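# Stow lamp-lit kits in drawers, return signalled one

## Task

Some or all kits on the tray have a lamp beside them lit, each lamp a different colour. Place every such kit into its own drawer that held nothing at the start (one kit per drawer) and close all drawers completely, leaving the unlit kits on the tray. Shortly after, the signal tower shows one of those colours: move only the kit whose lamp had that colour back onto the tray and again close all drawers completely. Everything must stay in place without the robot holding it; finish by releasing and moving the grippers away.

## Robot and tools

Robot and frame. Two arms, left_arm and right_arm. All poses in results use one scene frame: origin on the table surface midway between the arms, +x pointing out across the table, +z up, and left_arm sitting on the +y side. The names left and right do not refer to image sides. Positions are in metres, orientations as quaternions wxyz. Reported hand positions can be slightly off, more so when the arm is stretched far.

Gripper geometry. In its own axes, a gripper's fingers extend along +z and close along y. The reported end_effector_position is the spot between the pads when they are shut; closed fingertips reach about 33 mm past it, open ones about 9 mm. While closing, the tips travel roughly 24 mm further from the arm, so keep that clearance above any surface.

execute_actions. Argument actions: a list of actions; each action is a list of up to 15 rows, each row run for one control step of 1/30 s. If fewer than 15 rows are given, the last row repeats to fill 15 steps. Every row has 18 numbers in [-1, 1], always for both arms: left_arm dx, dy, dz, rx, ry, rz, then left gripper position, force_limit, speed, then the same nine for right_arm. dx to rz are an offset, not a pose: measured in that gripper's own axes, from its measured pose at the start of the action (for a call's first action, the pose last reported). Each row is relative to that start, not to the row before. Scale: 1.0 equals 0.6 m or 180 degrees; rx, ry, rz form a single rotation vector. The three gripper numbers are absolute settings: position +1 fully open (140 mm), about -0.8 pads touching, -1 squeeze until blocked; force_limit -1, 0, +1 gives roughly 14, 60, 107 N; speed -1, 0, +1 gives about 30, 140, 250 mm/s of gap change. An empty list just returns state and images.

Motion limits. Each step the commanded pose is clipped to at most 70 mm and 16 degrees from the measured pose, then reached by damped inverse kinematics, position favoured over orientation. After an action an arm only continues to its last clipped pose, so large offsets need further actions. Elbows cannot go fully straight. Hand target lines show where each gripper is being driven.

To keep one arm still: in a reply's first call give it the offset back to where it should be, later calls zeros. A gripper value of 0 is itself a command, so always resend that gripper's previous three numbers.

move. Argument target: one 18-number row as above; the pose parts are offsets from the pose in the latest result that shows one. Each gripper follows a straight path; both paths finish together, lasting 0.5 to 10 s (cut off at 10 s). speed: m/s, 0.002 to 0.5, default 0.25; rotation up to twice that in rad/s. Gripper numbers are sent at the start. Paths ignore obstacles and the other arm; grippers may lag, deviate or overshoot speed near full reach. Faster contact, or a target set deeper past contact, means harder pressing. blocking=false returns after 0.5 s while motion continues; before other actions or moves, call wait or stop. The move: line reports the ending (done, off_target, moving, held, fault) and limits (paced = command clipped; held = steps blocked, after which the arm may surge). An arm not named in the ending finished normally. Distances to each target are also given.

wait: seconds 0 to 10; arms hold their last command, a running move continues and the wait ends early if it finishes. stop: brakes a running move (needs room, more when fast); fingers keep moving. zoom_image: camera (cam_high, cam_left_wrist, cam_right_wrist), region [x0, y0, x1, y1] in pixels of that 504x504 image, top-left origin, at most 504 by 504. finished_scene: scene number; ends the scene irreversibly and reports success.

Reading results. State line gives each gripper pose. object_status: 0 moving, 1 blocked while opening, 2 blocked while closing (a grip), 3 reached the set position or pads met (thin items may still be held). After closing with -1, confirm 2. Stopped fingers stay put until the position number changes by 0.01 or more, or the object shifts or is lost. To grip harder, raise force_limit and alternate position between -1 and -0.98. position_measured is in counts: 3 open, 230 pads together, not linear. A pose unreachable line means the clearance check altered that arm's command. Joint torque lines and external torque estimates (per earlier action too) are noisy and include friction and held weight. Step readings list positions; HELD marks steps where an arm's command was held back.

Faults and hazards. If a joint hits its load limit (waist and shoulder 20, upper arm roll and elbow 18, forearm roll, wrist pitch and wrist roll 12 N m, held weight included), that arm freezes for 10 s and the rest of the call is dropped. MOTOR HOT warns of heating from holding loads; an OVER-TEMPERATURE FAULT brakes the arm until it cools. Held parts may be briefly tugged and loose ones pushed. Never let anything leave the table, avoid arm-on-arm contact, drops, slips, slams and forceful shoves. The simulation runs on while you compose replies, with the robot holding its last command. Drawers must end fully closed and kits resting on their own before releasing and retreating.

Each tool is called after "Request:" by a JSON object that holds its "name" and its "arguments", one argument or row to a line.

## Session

Request:
{"name": "execute_actions", "arguments": {
  "actions": []
}}

Scene clock: 0.00 s.
left_arm: end_effector_position=(+0.0002, +0.0096, +0.2599) position_measured=3 object_status=3 end_effector_quat_wxyz=(+0.176, +0.235, +0.901, +0.319) | right_arm: end_effector_position=(+0.2487, -0.6056, +0.3349) position_measured=3 object_status=3 end_effector_quat_wxyz=(+0.223, +0.969, -0.072, -0.082)
Joint positions: left_arm=[-1.568 -0.026 -0.058 -2.079  0.379  1.404  0.258] | right_arm=[-0.369 -0.722  0.034 -2.493 -0.445  1.645 -1.557]
Joint velocities: left_arm=[-0.001 -0.001  0.    -0.    -0.     0.001 -0.001] | right_arm=[ 0.001  0.001 -0.001 -0.    -0.001 -0.001 -0.001]
Joint torques (N m, as the joint torque sensors report them, + toward a larger angle): no reading
External joint torques (N m, as the arm's controller estimates them; a push from outside toward a larger angle lowers the number): no reading
Hand target (left_arm): +0.000, +0.010, +0.260; +0.176, +0.235, +0.901, +0.319
Hand target (right_arm): +0.249, -0.606, +0.335; +0.223, +0.969, -0.072, -0.082

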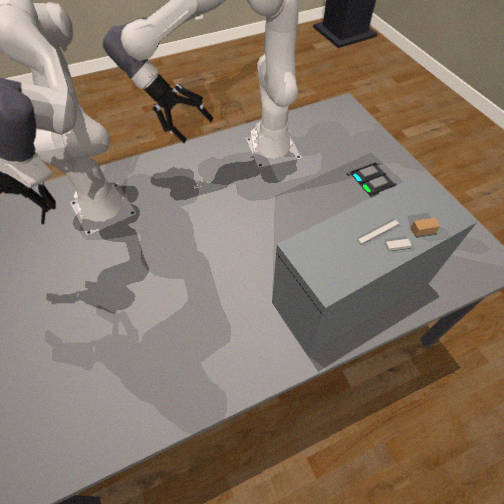

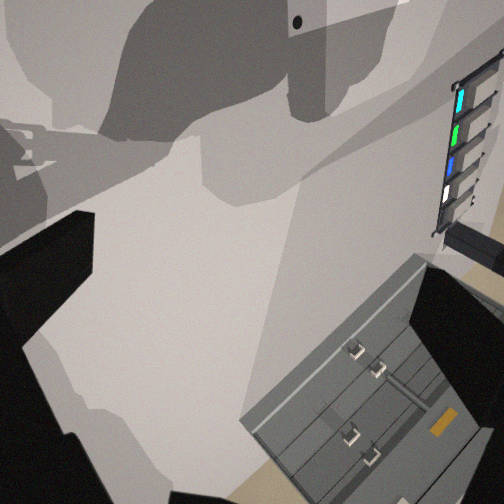

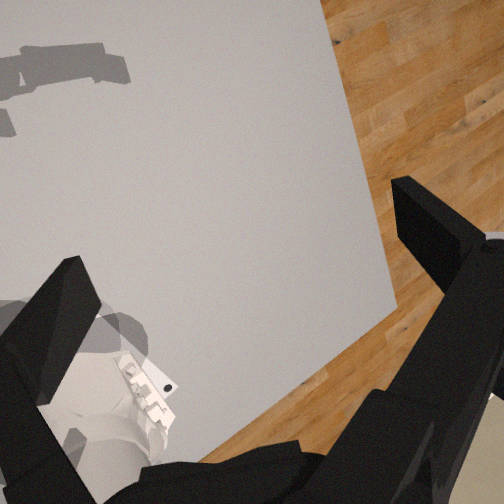

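Request:
{"name": "move", "arguments": {
  "target": [-0.288,0.533,0.385,0.21,0.116,-0.155,-0.15,0,0,0,0,0,0,0,0,1,0,0]
}}

Request:
{"name": "move", "arguments": {
  "target": [-0.05,0.4,0.1,0,0,0,-0.15,0,0,0,0,0,0,0,0,1,0,0]
}}

Scene clock: 5.37 s.
left_arm: end_effector_position=(+0.3537, +0.2589, +0.3245) position_measured=148 object_status=3 end_effector_quat_wxyz=(-0.002, -0.016, +1.000, +0.011) | right_arm: end_effector_position=(+0.2487, -0.6056, +0.3349) position_measured=3 object_status=3 end_effector_quat_wxyz=(+0.223, +0.969, -0.072, -0.082)
Joint positions: left_arm=[-1.339 -0.785  0.882 -2.193  0.591  1.6    0.744] | right_arm=[-0.369 -0.722  0.034 -2.493 -0.445  1.645 -1.557]
Joint velocities: left_arm=[-0.001 -0.001 -0.001  0.001 -0.001 -0.002  0.029] | right_arm=[-0.     0.     0.    -0.    -0.    -0.001 -0.   ]
Joint torques (N m, as the joint torque sensors report them, + toward a larger angle): left_arm=[ -2.15   3.19 -17.76  20.78   1.65   1.93   0.27] | right_arm=[-0.44 -6.45  0.53 24.22 -0.3   1.95  0.11]
External joint torques (N m, as the arm's controller estimates them; a push from outside toward a larger angle lowers the number): left_arm=[-2.19 -1.7  -0.77  0.75  0.84 -0.49  0.27] | right_arm=[-0.47  0.63  1.04  0.16 -0.12  0.03  0.09]
Hand target (left_arm): +0.355, +0.260, +0.325; -0.001, -0.009, +1.000, +0.012
Hand target (right_arm): +0.249, -0.606, +0.335; +0.223, +0.969, -0.072, -0.082
Off the commanded pose (left_arm): 0.011 m, 2 deg.
Off the commanded pose (right_arm): 0.000 m, 0 deg.
move: off_target (left_arm)

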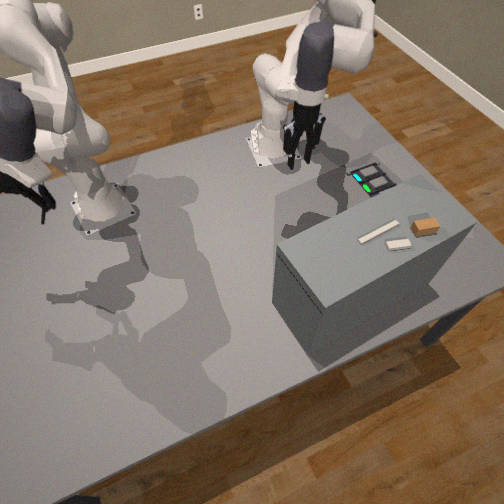

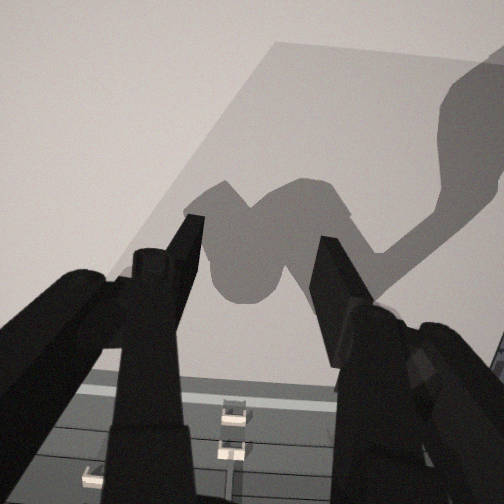

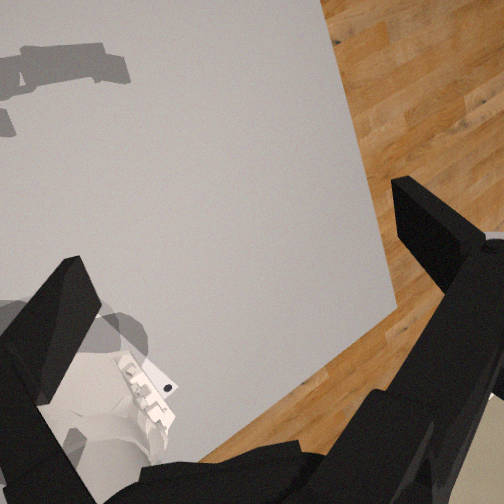

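Scene clock: 7.17 s.
left_arm: end_effector_position=(+0.3752, +0.5031, +0.2650) position_measured=148 object_status=3 end_effector_quat_wxyz=(-0.006, -0.026, +1.000, +0.013) | right_arm: end_effector_position=(+0.2487, -0.6056, +0.3349) position_measured=3 object_status=3 end_effector_quat_wxyz=(+0.223, +0.969, -0.072, -0.082)
Joint positions: left_arm=[-1.098 -1.078  1.088 -2.211  0.914  1.503  1.079] | right_arm=[-0.369 -0.722  0.034 -2.493 -0.445  1.645 -1.557]
Joint velocities: left_arm=[ 0.001 -0.001  0.     0.002 -0.    -0.001  0.032] | right_arm=[ 0.    -0.001  0.    -0.    -0.001 -0.    -0.001]
Joint torques (N m, as the joint torque sensors report them, + toward a larger angle): left_arm=[ -0.79  13.75 -24.81  15.3    1.67   1.92   0.23] | right_arm=[-0.27 -6.64  0.44 24.54 -0.28  1.9   0.14]
External joint torques (N m, as the arm's controller estimates them; a push from outside toward a larger angle lowers the number): left_arm=[-0.86 -2.33 -0.78  0.87  0.83 -0.47  0.22] | right_arm=[-0.3   0.47  0.95  0.49 -0.09 -0.02  0.12]
Hand target (left_arm): +0.376, +0.505, +0.265; -0.006, -0.020, +1.000, +0.014
Hand target (right_arm): +0.249, -0.606, +0.335; +0.223, +0.969, -0.072, -0.082
Off the commanded pose (left_arm): 0.005 m, 1 deg.
Off the commanded pose (right_arm): 0.000 m, 0 deg.
move: off_target (left_arm)

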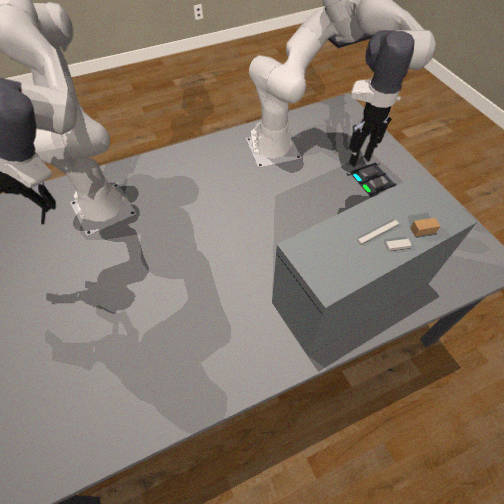

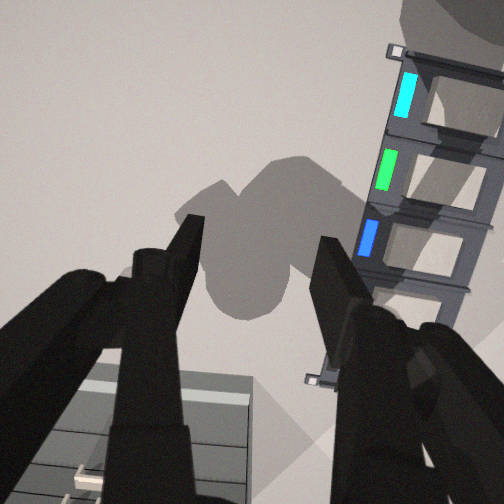

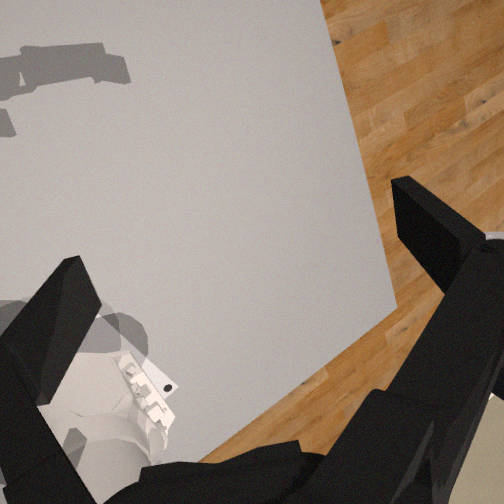

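Request:
{"name": "move", "arguments": {
  "target": [0.02,0.21,0.03,0,0,-0.49,-0.15,0,0,0.053,-0.637,-0.26,0.078,-0.213,0.925,-0.15,0,0],
  "speed": 0.35
}}

Request:
{"name": "move", "arguments": {
  "target": [0,0,0,0,0,0,-0.15,0,0,-0.07,0.35,0.12,0,-0.38,0,-0.15,0,0]
}}

Scene clock: 17.40 s.
left_arm: end_effector_position=(+0.3554, +0.6261, +0.2453) position_measured=148 object_status=3 end_effector_quat_wxyz=(+0.001, +0.707, -0.707, -0.021) | right_arm: end_effector_position=(+0.3510, -0.2089, +0.3090) position_measured=148 object_status=3 end_effector_quat_wxyz=(+0.010, -0.009, +1.000, +0.009)
Joint positions: left_arm=[-0.675 -0.594  1.164 -2.184  0.6    1.843  0.088] | right_arm=[-1.5   -1.597  0.839 -2.17   1.156  0.978  1.061]
Joint velocities: left_arm=[-0.    -0.     0.    -0.     0.    -0.001 -0.01 ] | right_arm=[ 0.001 -0.     0.002 -0.001  0.     0.     0.032]
Joint torques (N m, as the joint torque sensors report them, + toward a larger angle): left_arm=[  0.99   4.37 -18.08  20.64  -0.09   2.78  -0.2 ] | right_arm=[ -1.06  25.91 -23.95   5.16   1.55   2.12   0.36]
External joint torques (N m, as the arm's controller estimates them; a push from outside toward a larger angle lowers the number): left_arm=[ 1.06 -0.71 -2.08 -0.29 -0.9   0.35 -0.2 ] | right_arm=[-1.07 -1.01 -0.38  0.42  0.81 -0.33  0.36]
Hand target (left_arm): +0.357, +0.626, +0.246; +0.000, +0.709, -0.705, -0.019
Hand target (right_arm): +0.352, -0.207, +0.310; +0.011, -0.002, +1.000, +0.010
Off the commanded pose (left_arm): 0.006 m, 2 deg.
Off the commanded pose (right_arm): 0.010 m, 2 deg.
move: off_target (left_arm, right_arm)

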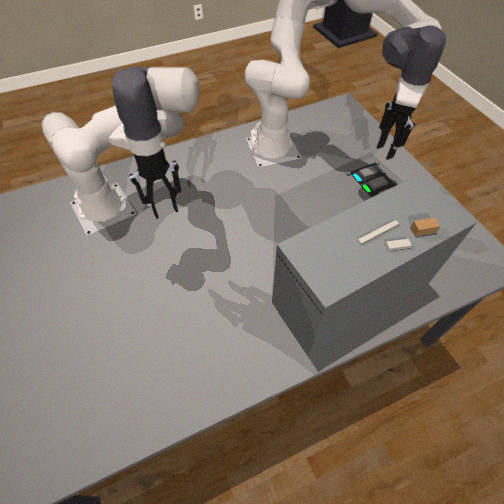

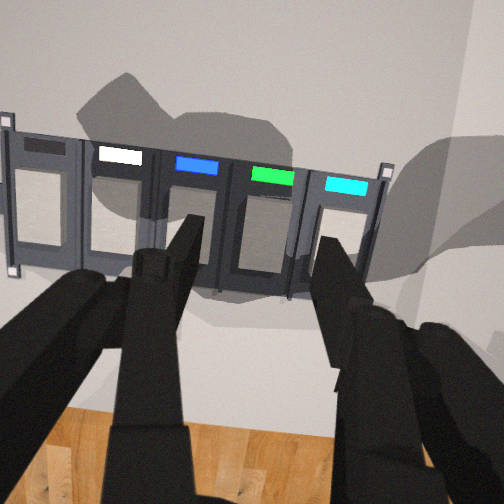

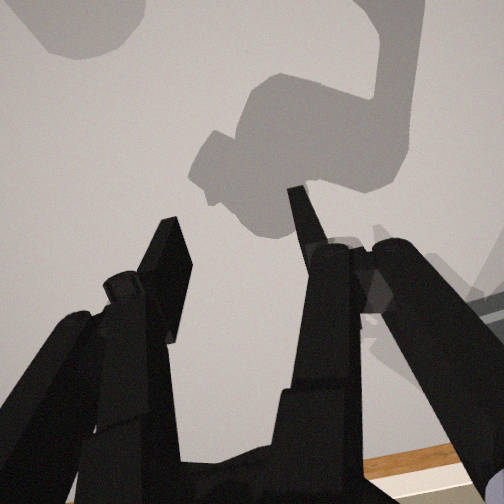

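Scene clock: 20.90 s.
left_arm: end_effector_position=(+0.3554, +0.6261, +0.2453) position_measured=148 object_status=3 end_effector_quat_wxyz=(+0.001, +0.707, -0.707, -0.021) | right_arm: end_effector_position=(+0.3941, -0.0077, +0.2330) position_measured=148 object_status=3 end_effector_quat_wxyz=(+0.565, -0.010, +0.825, -0.002)
Joint positions: left_arm=[-0.675 -0.594  1.164 -2.184  0.6    1.843  0.088] | right_arm=[-0.501 -1.768  1.696 -2.522  1.295  2.62   2.086]
Joint velocities: left_arm=[-0.    -0.001  0.001 -0.001 -0.     0.    -0.001] | right_arm=[-0.001  0.    -0.     0.    -0.009  0.001  0.04 ]
Joint torques (N m, as the joint torque sensors report them, + toward a larger angle): left_arm=[  0.35   4.   -17.25  20.08   0.68   2.35   0.13] | right_arm=[ -1.75  16.52 -24.14  -5.52   0.01   2.97   0.32]
External joint torques (N m, as the arm's controller estimates them; a push from outside toward a larger angle lowers the number): left_arm=[ 0.38 -1.06 -1.34 -0.77 -0.12 -0.05  0.13] | right_arm=[-1.72 -1.15  2.75  0.36 -1.17  0.13  0.35]
Hand target (left_arm): +0.355, +0.626, +0.245; +0.001, +0.707, -0.707, -0.021
Hand target (right_arm): +0.395, -0.007, +0.232; +0.566, -0.004, +0.824, +0.001
Off the commanded pose (left_arm): 0.000 m, 0 deg.
Off the commanded pose (right_arm): 0.014 m, 2 deg.
joint sent to its limit (right arm) — the command would take joint 2 (shoulder) past its lower limit, so that joint was sent only as far as its limit.
move: off_target (right_arm)

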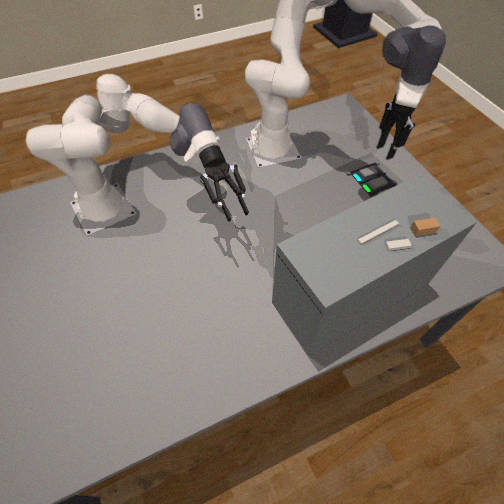

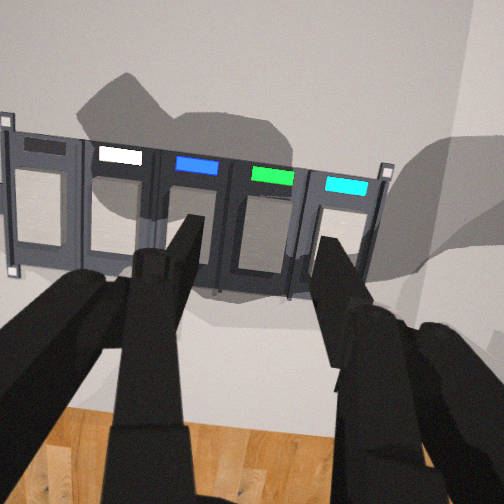

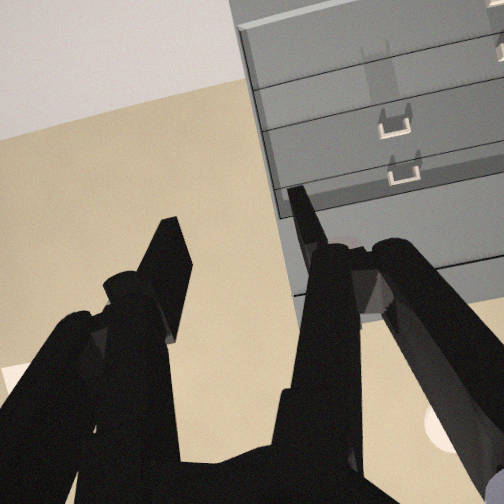

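Request:
{"name": "move", "arguments": {
  "target": [0,0,0,0,0,0,-0.15,0,0,0.03,0.213,0.075,-0.072,0,-0.028,-0.15,0,0]
}}

Scene clock: 24.57 s.
left_arm: end_effector_position=(+0.3554, +0.6261, +0.2453) position_measured=148 object_status=3 end_effector_quat_wxyz=(+0.001, +0.707, -0.707, -0.021) | right_arm: end_effector_position=(+0.4269, +0.1215, +0.2018) position_measured=148 object_status=3 end_effector_quat_wxyz=(+0.561, -0.102, +0.819, +0.071)
Joint positions: left_arm=[-0.675 -0.594  1.164 -2.184  0.6    1.843  0.088] | right_arm=[-0.759 -1.734  1.735 -2.198  1.615  2.801  1.77 ]
Joint velocities: left_arm=[0.    0.001 0.001 0.    0.    0.001 0.001] | right_arm=[-0.     0.    -0.002 -0.001  0.017  0.    -0.05 ]
Joint torques (N m, as the joint torque sensors report them, + toward a larger angle): left_arm=[  0.5    4.44 -17.37  20.58   0.68   2.3    0.14] | right_arm=[ -1.54  24.07 -27.9   -5.06   2.1    3.23  -0.32]
External joint torques (N m, as the arm's controller estimates them; a push from outside toward a larger angle lowers the number): left_arm=[ 0.47 -0.58 -1.46 -0.36 -0.13 -0.12  0.13] | right_arm=[-1.46 -0.62  2.8   0.25  1.    0.12 -0.3 ]
Hand target (left_arm): +0.355, +0.626, +0.245; +0.001, +0.707, -0.707, -0.021
Hand target (right_arm): +0.427, +0.122, +0.201; +0.561, -0.110, +0.818, +0.067
Off the commanded pose (left_arm): 0.000 m, 0 deg.
Off the commanded pose (right_arm): 0.004 m, 1 deg.
move: off_target (right_arm)

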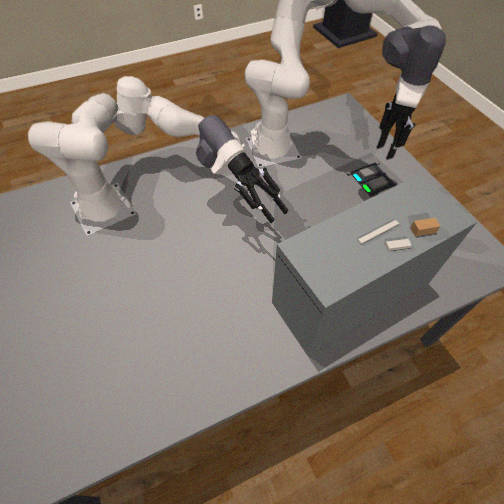

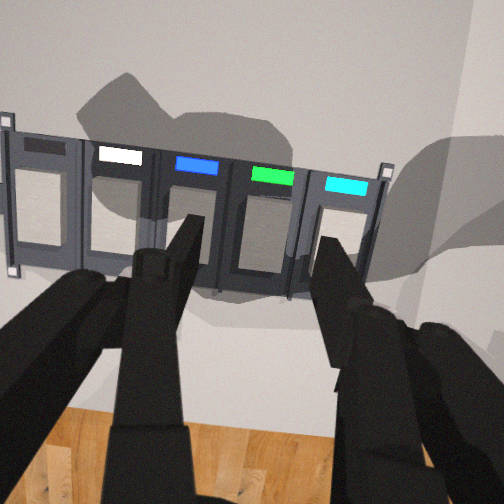

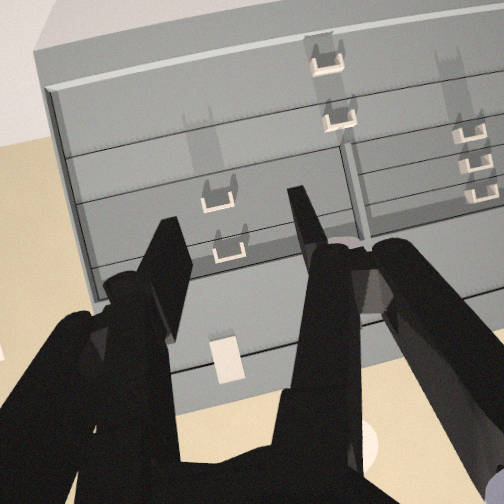

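Request:
{"name": "move", "arguments": {
  "target": [0,0,0.22,0,0,0,-0.2,0,0,-0.036,-0.025,0.207,0,0,0,-0.15,0,0],
  "speed": 0.15
}}

Scene clock: 29.27 s.
left_arm: end_effector_position=(+0.3518, +0.6270, +0.1135) position_measured=154 object_status=3 end_effector_quat_wxyz=(+0.003, +0.704, -0.710, -0.020) | right_arm: end_effector_position=(+0.5499, +0.1390, +0.1799) position_measured=148 object_status=3 end_effector_quat_wxyz=(+0.560, -0.096, +0.819, +0.075)
Joint positions: left_arm=[-0.864 -0.535  1.507 -2.357  0.711  2.166  0.048] | right_arm=[-1.141 -1.768  1.713 -1.878  1.802  2.846  1.586]
Joint velocities: left_arm=[ 0.001  0.007  0.003  0.001 -0.001  0.016 -0.004] | right_arm=[-0.001 -0.     0.001  0.001  0.012  0.003 -0.033]
Joint torques (N m, as the joint torque sensors report them, + toward a larger angle): left_arm=[ -1.92   9.74 -15.79  17.77   1.24   2.79  -0.14] | right_arm=[ -1.26  30.03 -31.99  -4.39   1.93   3.41  -0.27]
External joint torques (N m, as the arm's controller estimates them; a push from outside toward a larger angle lowers the number): left_arm=[-1.94 -0.33 -0.89 -1.22  0.58  0.38 -0.15] | right_arm=[-1.16 -1.84 -0.2   0.71  1.11  0.28 -0.25]
Hand target (left_arm): +0.353, +0.628, +0.113; +0.000, +0.705, -0.709, -0.020
Hand target (right_arm): +0.550, +0.140, +0.182; +0.563, -0.102, +0.817, +0.073
Off the commanded pose (left_arm): 0.003 m, 1 deg.
Off the commanded pose (right_arm): 0.003 m, 1 deg.
joint sent to its limit (right arm) — the command would take joint 2 (shoulder) past its lower limit, so that joint was sent only as far as its limit.
move: done

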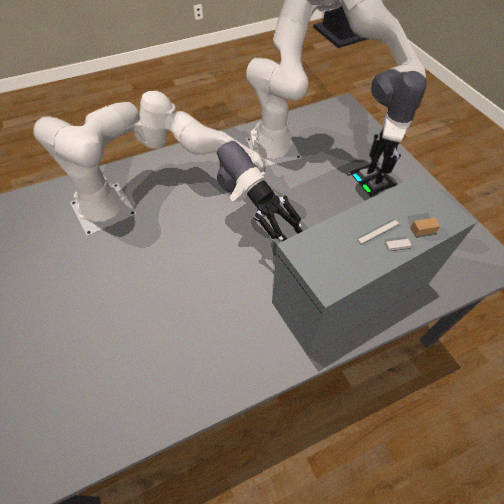

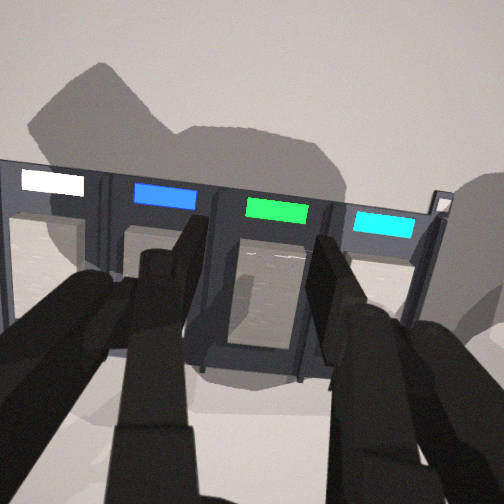

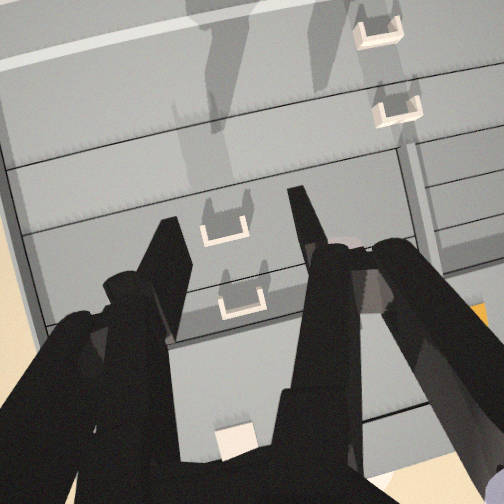

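Request:
{"name": "move", "arguments": {
  "target": [0.008,0.006,0.075,0,0,0,-0.2,0,0,-0.012,-0.018,0.058,0,0,0,-0.15,0,0],
  "speed": 0.05
}}

Scene clock: 33.23 s.
left_arm: end_effector_position=(+0.3468, +0.6227, +0.0694) position_measured=154 object_status=3 end_effector_quat_wxyz=(+0.004, +0.703, -0.711, -0.019) | right_arm: end_effector_position=(+0.5860, +0.1367, +0.1730) position_measured=148 object_status=3 end_effector_quat_wxyz=(+0.559, -0.093, +0.821, +0.076)
Joint positions: left_arm=[-0.977 -0.522  1.667 -2.4    0.762  2.274  0.02 ] | right_arm=[-1.248 -1.768  1.709 -1.786  1.843  2.859  1.54 ]
Joint velocities: left_arm=[-0.004  0.008  0.003 -0.     0.     0.018 -0.009] | right_arm=[ 0.001  0.001 -0.001  0.002  0.007  0.002 -0.016]
Joint torques (N m, as the joint torque sensors report them, + toward a larger angle): left_arm=[ -1.73  12.68 -14.55  16.08   1.39   2.93  -0.11] | right_arm=[ -1.63  32.18 -31.98  -4.21   1.75   3.42  -0.18]
External joint torques (N m, as the arm's controller estimates them; a push from outside toward a larger angle lowers the number): left_arm=[-1.78 -0.54 -0.27 -1.68  0.8   0.51 -0.11] | right_arm=[-1.51 -1.98 -0.08  0.65  1.01  0.27 -0.15]
Hand target (left_arm): +0.348, +0.622, +0.069; +0.002, +0.703, -0.711, -0.020
Hand target (right_arm): +0.587, +0.138, +0.175; +0.561, -0.096, +0.819, +0.075
Off the commanded pose (left_arm): 0.001 m, 0 deg.
Off the commanded pose (right_arm): 0.001 m, 0 deg.
joint sent to its limit (right arm) — the command would take joint 2 (shoulder) past its lower limit, so that joint was sent only as far as its limit.
move: done

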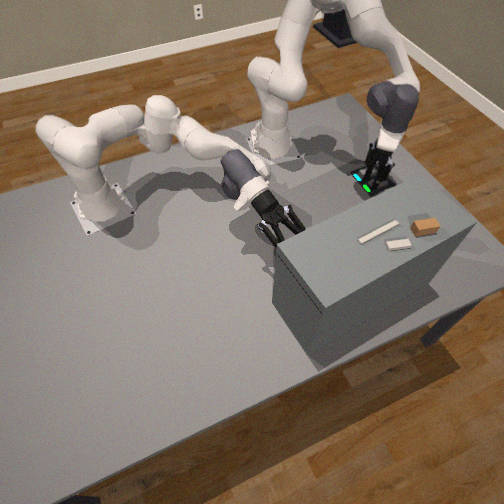

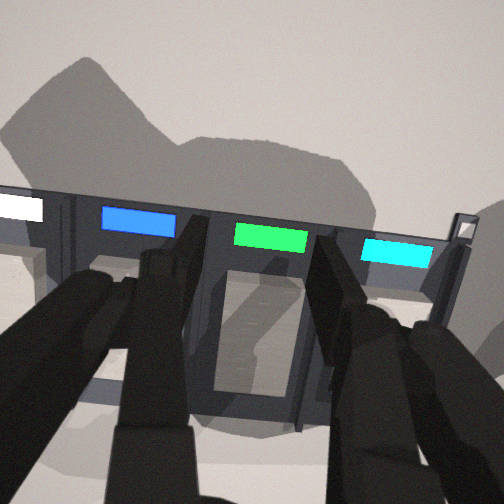

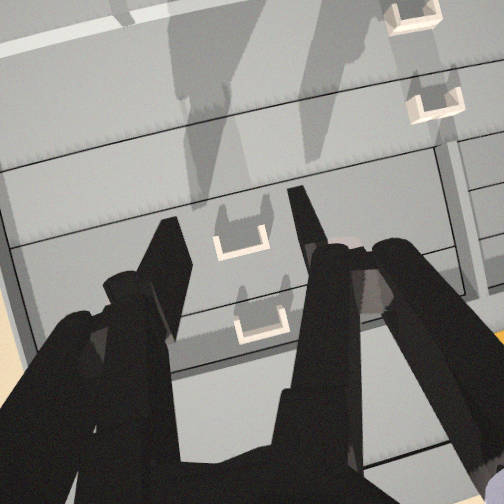

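Request:
{"name": "move", "arguments": {
  "target": [-0.066,0,0.012,0,0,0,-0.2,0,0,-0.013,-0.004,0.012,0,0,0,-0.15,0,0],
  "speed": 0.04
}}

Scene clock: 36.37 s.
left_arm: end_effector_position=(+0.3468, +0.6617, +0.0627) position_measured=154 object_status=3 end_effector_quat_wxyz=(+0.004, +0.707, -0.706, -0.018) | right_arm: end_effector_position=(+0.5956, +0.1355, +0.1766) position_measured=148 object_status=3 end_effector_quat_wxyz=(+0.559, -0.091, +0.820, +0.075)
Joint positions: left_arm=[-1.03  -0.555  1.774 -2.328  0.787  2.264  0.066] | right_arm=[-1.274 -1.766  1.7   -1.767  1.844  2.856  1.534]
Joint velocities: left_arm=[-0.007 -0.001  0.001  0.002  0.001 -0.003  0.022] | right_arm=[-0.002 -0.    -0.002  0.002 -0.001 -0.002 -0.001]
Joint torques (N m, as the joint torque sensors report them, + toward a larger angle): left_arm=[ -1.93  14.56 -15.29  18.05   1.55   1.89   0.3 ] | right_arm=[ -1.57  34.6  -32.14  -4.24   1.55   2.78  -0.29]
External joint torques (N m, as the arm's controller estimates them; a push from outside toward a larger angle lowers the number): left_arm=[-1.97 -2.81  0.01  0.51  0.95 -0.53  0.3 ] | right_arm=[-1.49 -0.07 -0.18  0.49  0.83 -0.38 -0.27]
Hand target (left_arm): +0.347, +0.663, +0.063; +0.004, +0.703, -0.711, -0.019
Hand target (right_arm): +0.596, +0.137, +0.178; +0.559, -0.093, +0.820, +0.076
Off the commanded pose (left_arm): 0.001 m, 1 deg.
Off the commanded pose (right_arm): 0.002 m, 0 deg.
move: done

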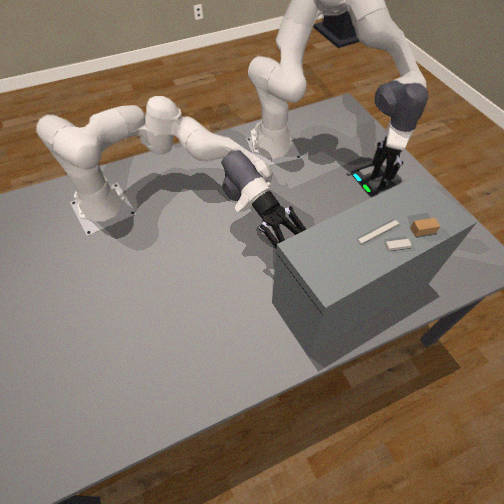

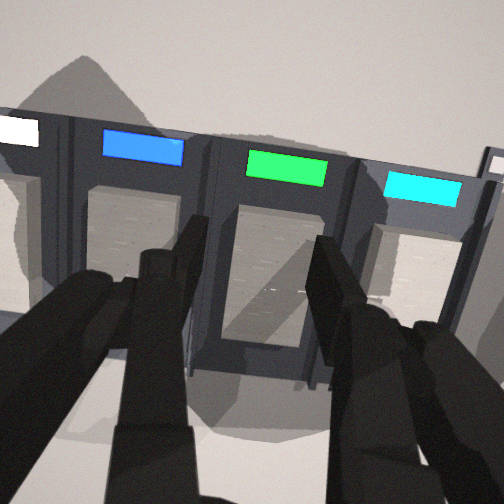

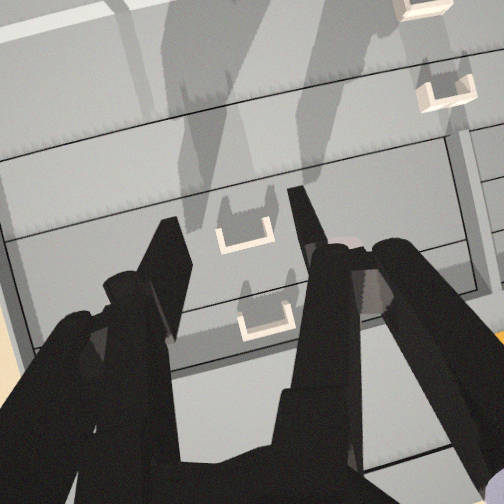

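Request:
{"name": "move", "arguments": {
  "target": [-0.006,0.009,0.004,0,0,0,-0.2,0,0,-0.012,0.002,0.012,0,0,0,-0.15,0,0],
  "speed": 0.03
}}

Request:
{"name": "move", "arguments": {
  "target": [0,0,0.02,0,0,0,-0.2,0,0,0,0,0,0,0,0,-1,0.6,0],
  "speed": 0.025
}}

Scene clock: 38.43 s.
left_arm: end_effector_position=(+0.3422, +0.6643, +0.0611) position_measured=154 object_status=3 end_effector_quat_wxyz=(+0.006, +0.709, -0.705, -0.017) | right_arm: end_effector_position=(+0.6041, +0.1374, +0.1797) position_measured=148 object_status=3 end_effector_quat_wxyz=(+0.560, -0.092, +0.820, +0.074)
Joint positions: left_arm=[-1.017 -0.555  1.775 -2.334  0.787  2.267  0.072] | right_arm=[-1.301 -1.764  1.692 -1.742  1.835  2.855  1.534]
Joint velocities: left_arm=[ 0.    -0.    -0.    -0.001  0.     0.005 -0.002] | right_arm=[-0.003  0.005 -0.001  0.007 -0.007 -0.001  0.   ]
Joint torques (N m, as the joint torque sensors report them, + toward a larger angle): left_arm=[  2.16  16.08 -15.76  15.17   1.63   2.8    0.31] | right_arm=[ -1.81  35.38 -31.67  -3.55  -0.43   2.79   0.4 ]
External joint torques (N m, as the arm's controller estimates them; a push from outside toward a larger angle lowers the number): left_arm=[ 2.24 -1.29 -0.38 -2.33  1.02  0.37  0.3 ] | right_arm=[-1.86 -0.04  0.33  0.98 -1.16 -0.37  0.43]
Hand target (left_arm): +0.341, +0.665, +0.060; +0.005, +0.707, -0.707, -0.018
Hand target (right_arm): +0.604, +0.139, +0.181; +0.559, -0.091, +0.820, +0.075
Off the commanded pose (left_arm): 0.001 m, 0 deg.
Off the commanded pose (right_arm): 0.002 m, 0 deg.
move: done

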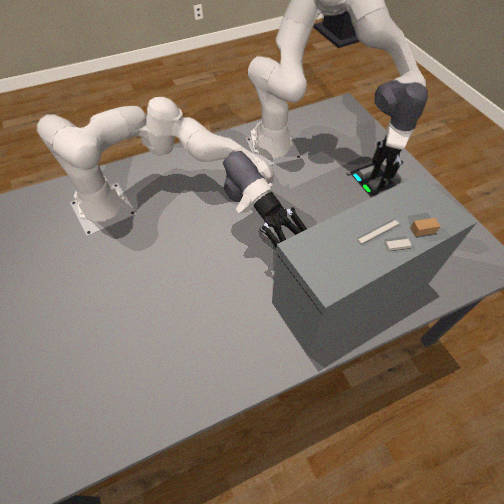

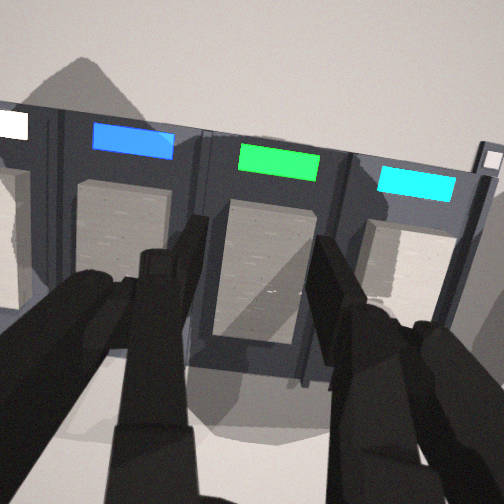

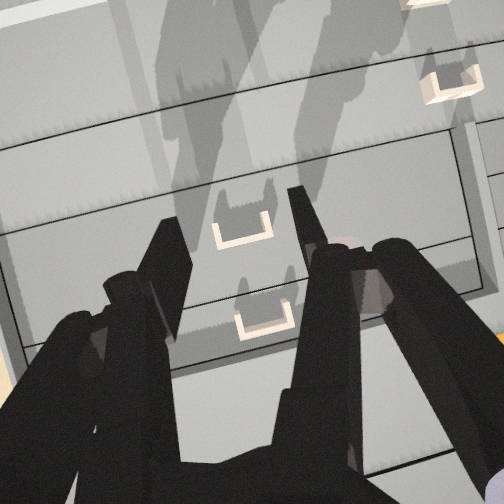

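Scene clock: 39.13 s.
left_arm: end_effector_position=(+0.3408, +0.6652, +0.0518) position_measured=154 object_status=3 end_effector_quat_wxyz=(+0.007, +0.708, -0.706, -0.019) | right_arm: end_effector_position=(+0.6037, +0.1380, +0.1798) position_measured=199 object_status=2 end_effector_quat_wxyz=(+0.560, -0.092, +0.820, +0.074)
Joint positions: left_arm=[-1.048 -0.557  1.815 -2.334  0.799  2.282  0.067] | right_arm=[-1.3   -1.764  1.691 -1.741  1.835  2.855  1.534]
Joint velocities: left_arm=[-0.004  0.005  0.001  0.    -0.    -0.001 -0.003] | right_arm=[-0.    -0.     0.    -0.001 -0.001  0.    -0.   ]
Joint torques (N m, as the joint torque sensors report them, + toward a larger angle): left_arm=[ -3.37  15.11 -12.02  15.64   2.07   3.85  -0.17] | right_arm=[ -0.84  34.4  -30.31  -5.65   0.67   3.     0.07]
External joint torques (N m, as the arm's controller estimates them; a push from outside toward a larger angle lowers the number): left_arm=[-3.3  -3.2   3.23 -1.53  1.49  1.44 -0.17] | right_arm=[-0.76 -1.01  1.62 -1.07 -0.07 -0.15  0.09]
Hand target (left_arm): +0.342, +0.664, +0.049; +0.006, +0.709, -0.705, -0.017
Hand target (right_arm): +0.604, +0.137, +0.180; +0.560, -0.092, +0.820, +0.074
Off the commanded pose (left_arm): 0.003 m, 0 deg.
Off the commanded pose (right_arm): 0.001 m, 0 deg.
move: done

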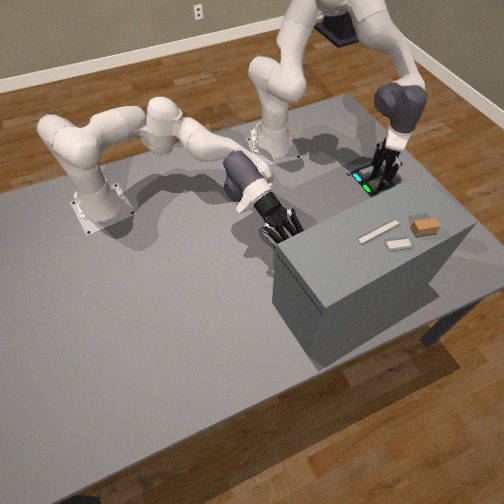

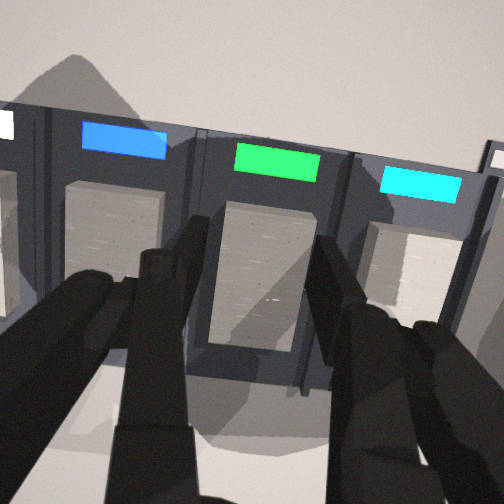

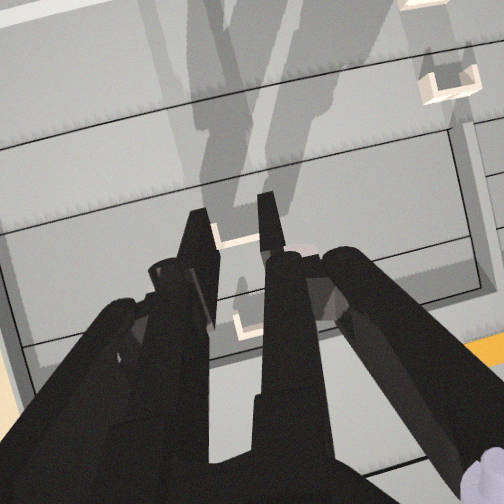

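Request:
{"name": "move", "arguments": {
  "target": [0,-0.003,-0.002,0,0,0,-1,0,-0.3,0.078,0.052,-0.195,0,0,0,-1,0.6,0],
  "speed": 0.1
}}

Request:
{"name": "move", "arguments": {
  "target": [0,0,-0.3,0,0,0,-1,0,-0.3,0,0,0,0,0,0,-0.1,0,0],
  "speed": 0.15
}}

Scene clock: 43.33 s.
left_arm: end_effector_position=(+0.3423, +0.6653, +0.0530) position_measured=174 object_status=2 end_effector_quat_wxyz=(+0.006, +0.708, -0.706, -0.019) | right_arm: end_effector_position=(+0.4832, +0.1244, +0.1766) position_measured=200 object_status=2 end_effector_quat_wxyz=(+0.561, -0.094, +0.820, +0.062)
Joint positions: left_arm=[-1.05  -0.557  1.813 -2.332  0.799  2.281  0.067] | right_arm=[-0.938 -1.728  1.768 -2.059  1.656  2.865  1.724]
Joint velocities: left_arm=[-0.     0.     0.001  0.002 -0.    -0.001 -0.001] | right_arm=[ 0.002 -0.    -0.001 -0.001 -0.03  -0.     0.065]
Joint torques (N m, as the joint torque sensors report them, + toward a larger angle): left_arm=[ -1.81  15.66 -15.03  17.54   0.14   1.91   0.09] | right_arm=[  7.11  28.91 -30.04  -0.3   -0.12   2.8    0.32]
External joint torques (N m, as the arm's controller estimates them; a push from outside toward a larger angle lowers the number): left_arm=[-1.89 -2.65  0.13  0.24 -0.45 -0.5   0.08] | right_arm=[ 7.21  1.04  1.4   4.64 -1.21 -0.33  0.34]
Hand target (left_arm): +0.343, +0.665, +0.053; +0.007, +0.708, -0.706, -0.019
Hand target (right_arm): +0.474, +0.136, +0.175; +0.558, -0.093, +0.821, +0.073
Off the commanded pose (left_arm): 0.000 m, 0 deg.
Off the commanded pose (right_arm): 0.017 m, 1 deg.
move: off_target (right_arm)

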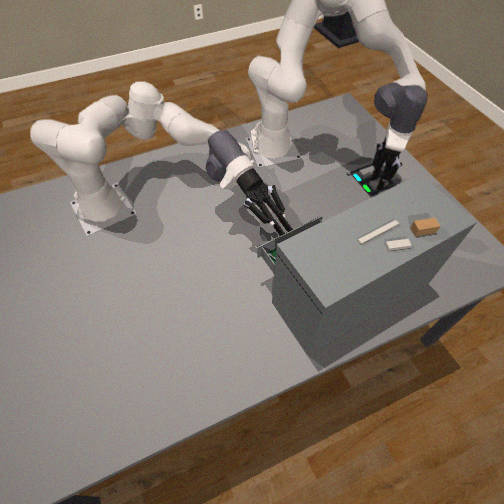

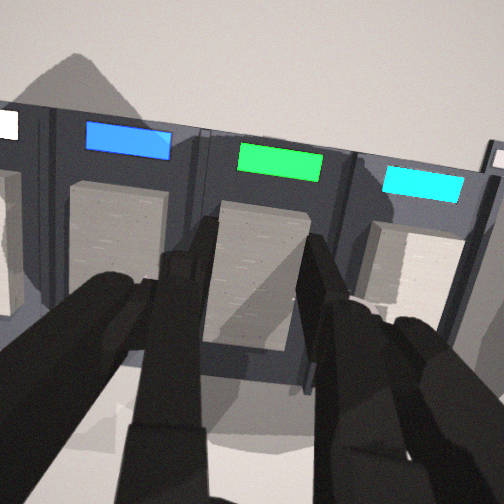

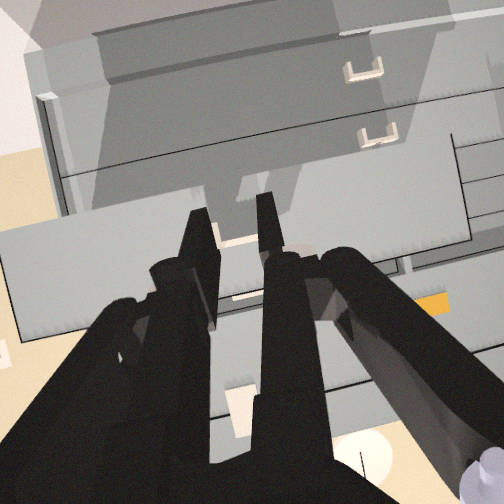

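Scene clock: 45.20 s.
left_arm: end_effector_position=(+0.3465, +0.6646, +0.2309) position_measured=174 object_status=2 end_effector_quat_wxyz=(+0.007, +0.711, -0.703, -0.021) | right_arm: end_effector_position=(+0.4827, +0.1253, +0.1765) position_measured=141 object_status=3 end_effector_quat_wxyz=(+0.561, -0.094, +0.820, +0.063)
Joint positions: left_arm=[-0.687 -0.561  1.264 -2.153  0.596  1.872  0.165] | right_arm=[-0.937 -1.728  1.768 -2.058  1.656  2.865  1.724]
Joint velocities: left_arm=[ 0.    -0.007 -0.001 -0.001  0.002 -0.014  0.001] | right_arm=[ 0.001  0.     0.    -0.001 -0.    -0.     0.003]
Joint torques (N m, as the joint torque sensors report them, + toward a larger angle): left_arm=[  1.59   5.16 -18.06  21.17   0.25   1.99   0.31] | right_arm=[ -0.8   27.36 -29.96  -6.63   1.02   2.99   0.07]
External joint torques (N m, as the arm's controller estimates them; a push from outside toward a larger angle lowers the number): left_arm=[ 1.65 -1.78 -2.22  0.27 -0.55 -0.41  0.31] | right_arm=[-0.88 -0.48  1.37 -1.81 -0.04 -0.13  0.09]
Hand target (left_arm): +0.346, +0.665, +0.232; +0.008, +0.710, -0.704, -0.020
Hand target (right_arm): +0.483, +0.124, +0.177; +0.561, -0.094, +0.820, +0.062
Off the commanded pose (left_arm): 0.004 m, 1 deg.
Off the commanded pose (right_arm): 0.001 m, 0 deg.
move: off_target (left_arm)

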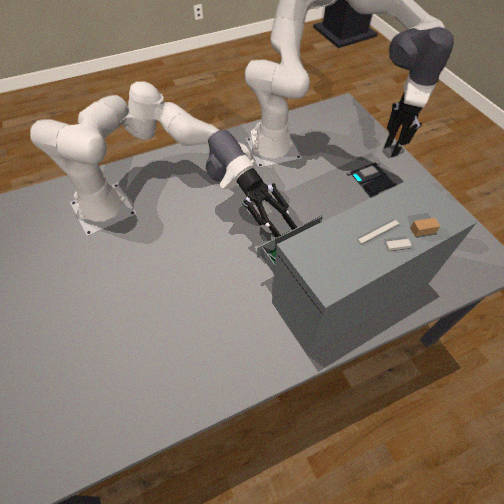

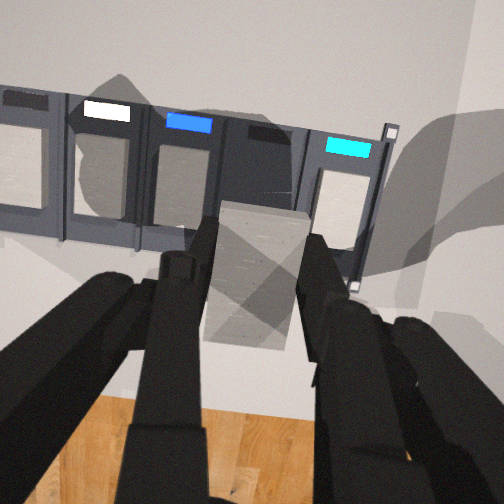

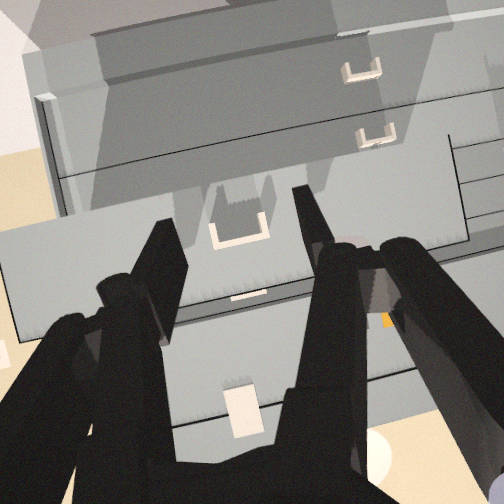

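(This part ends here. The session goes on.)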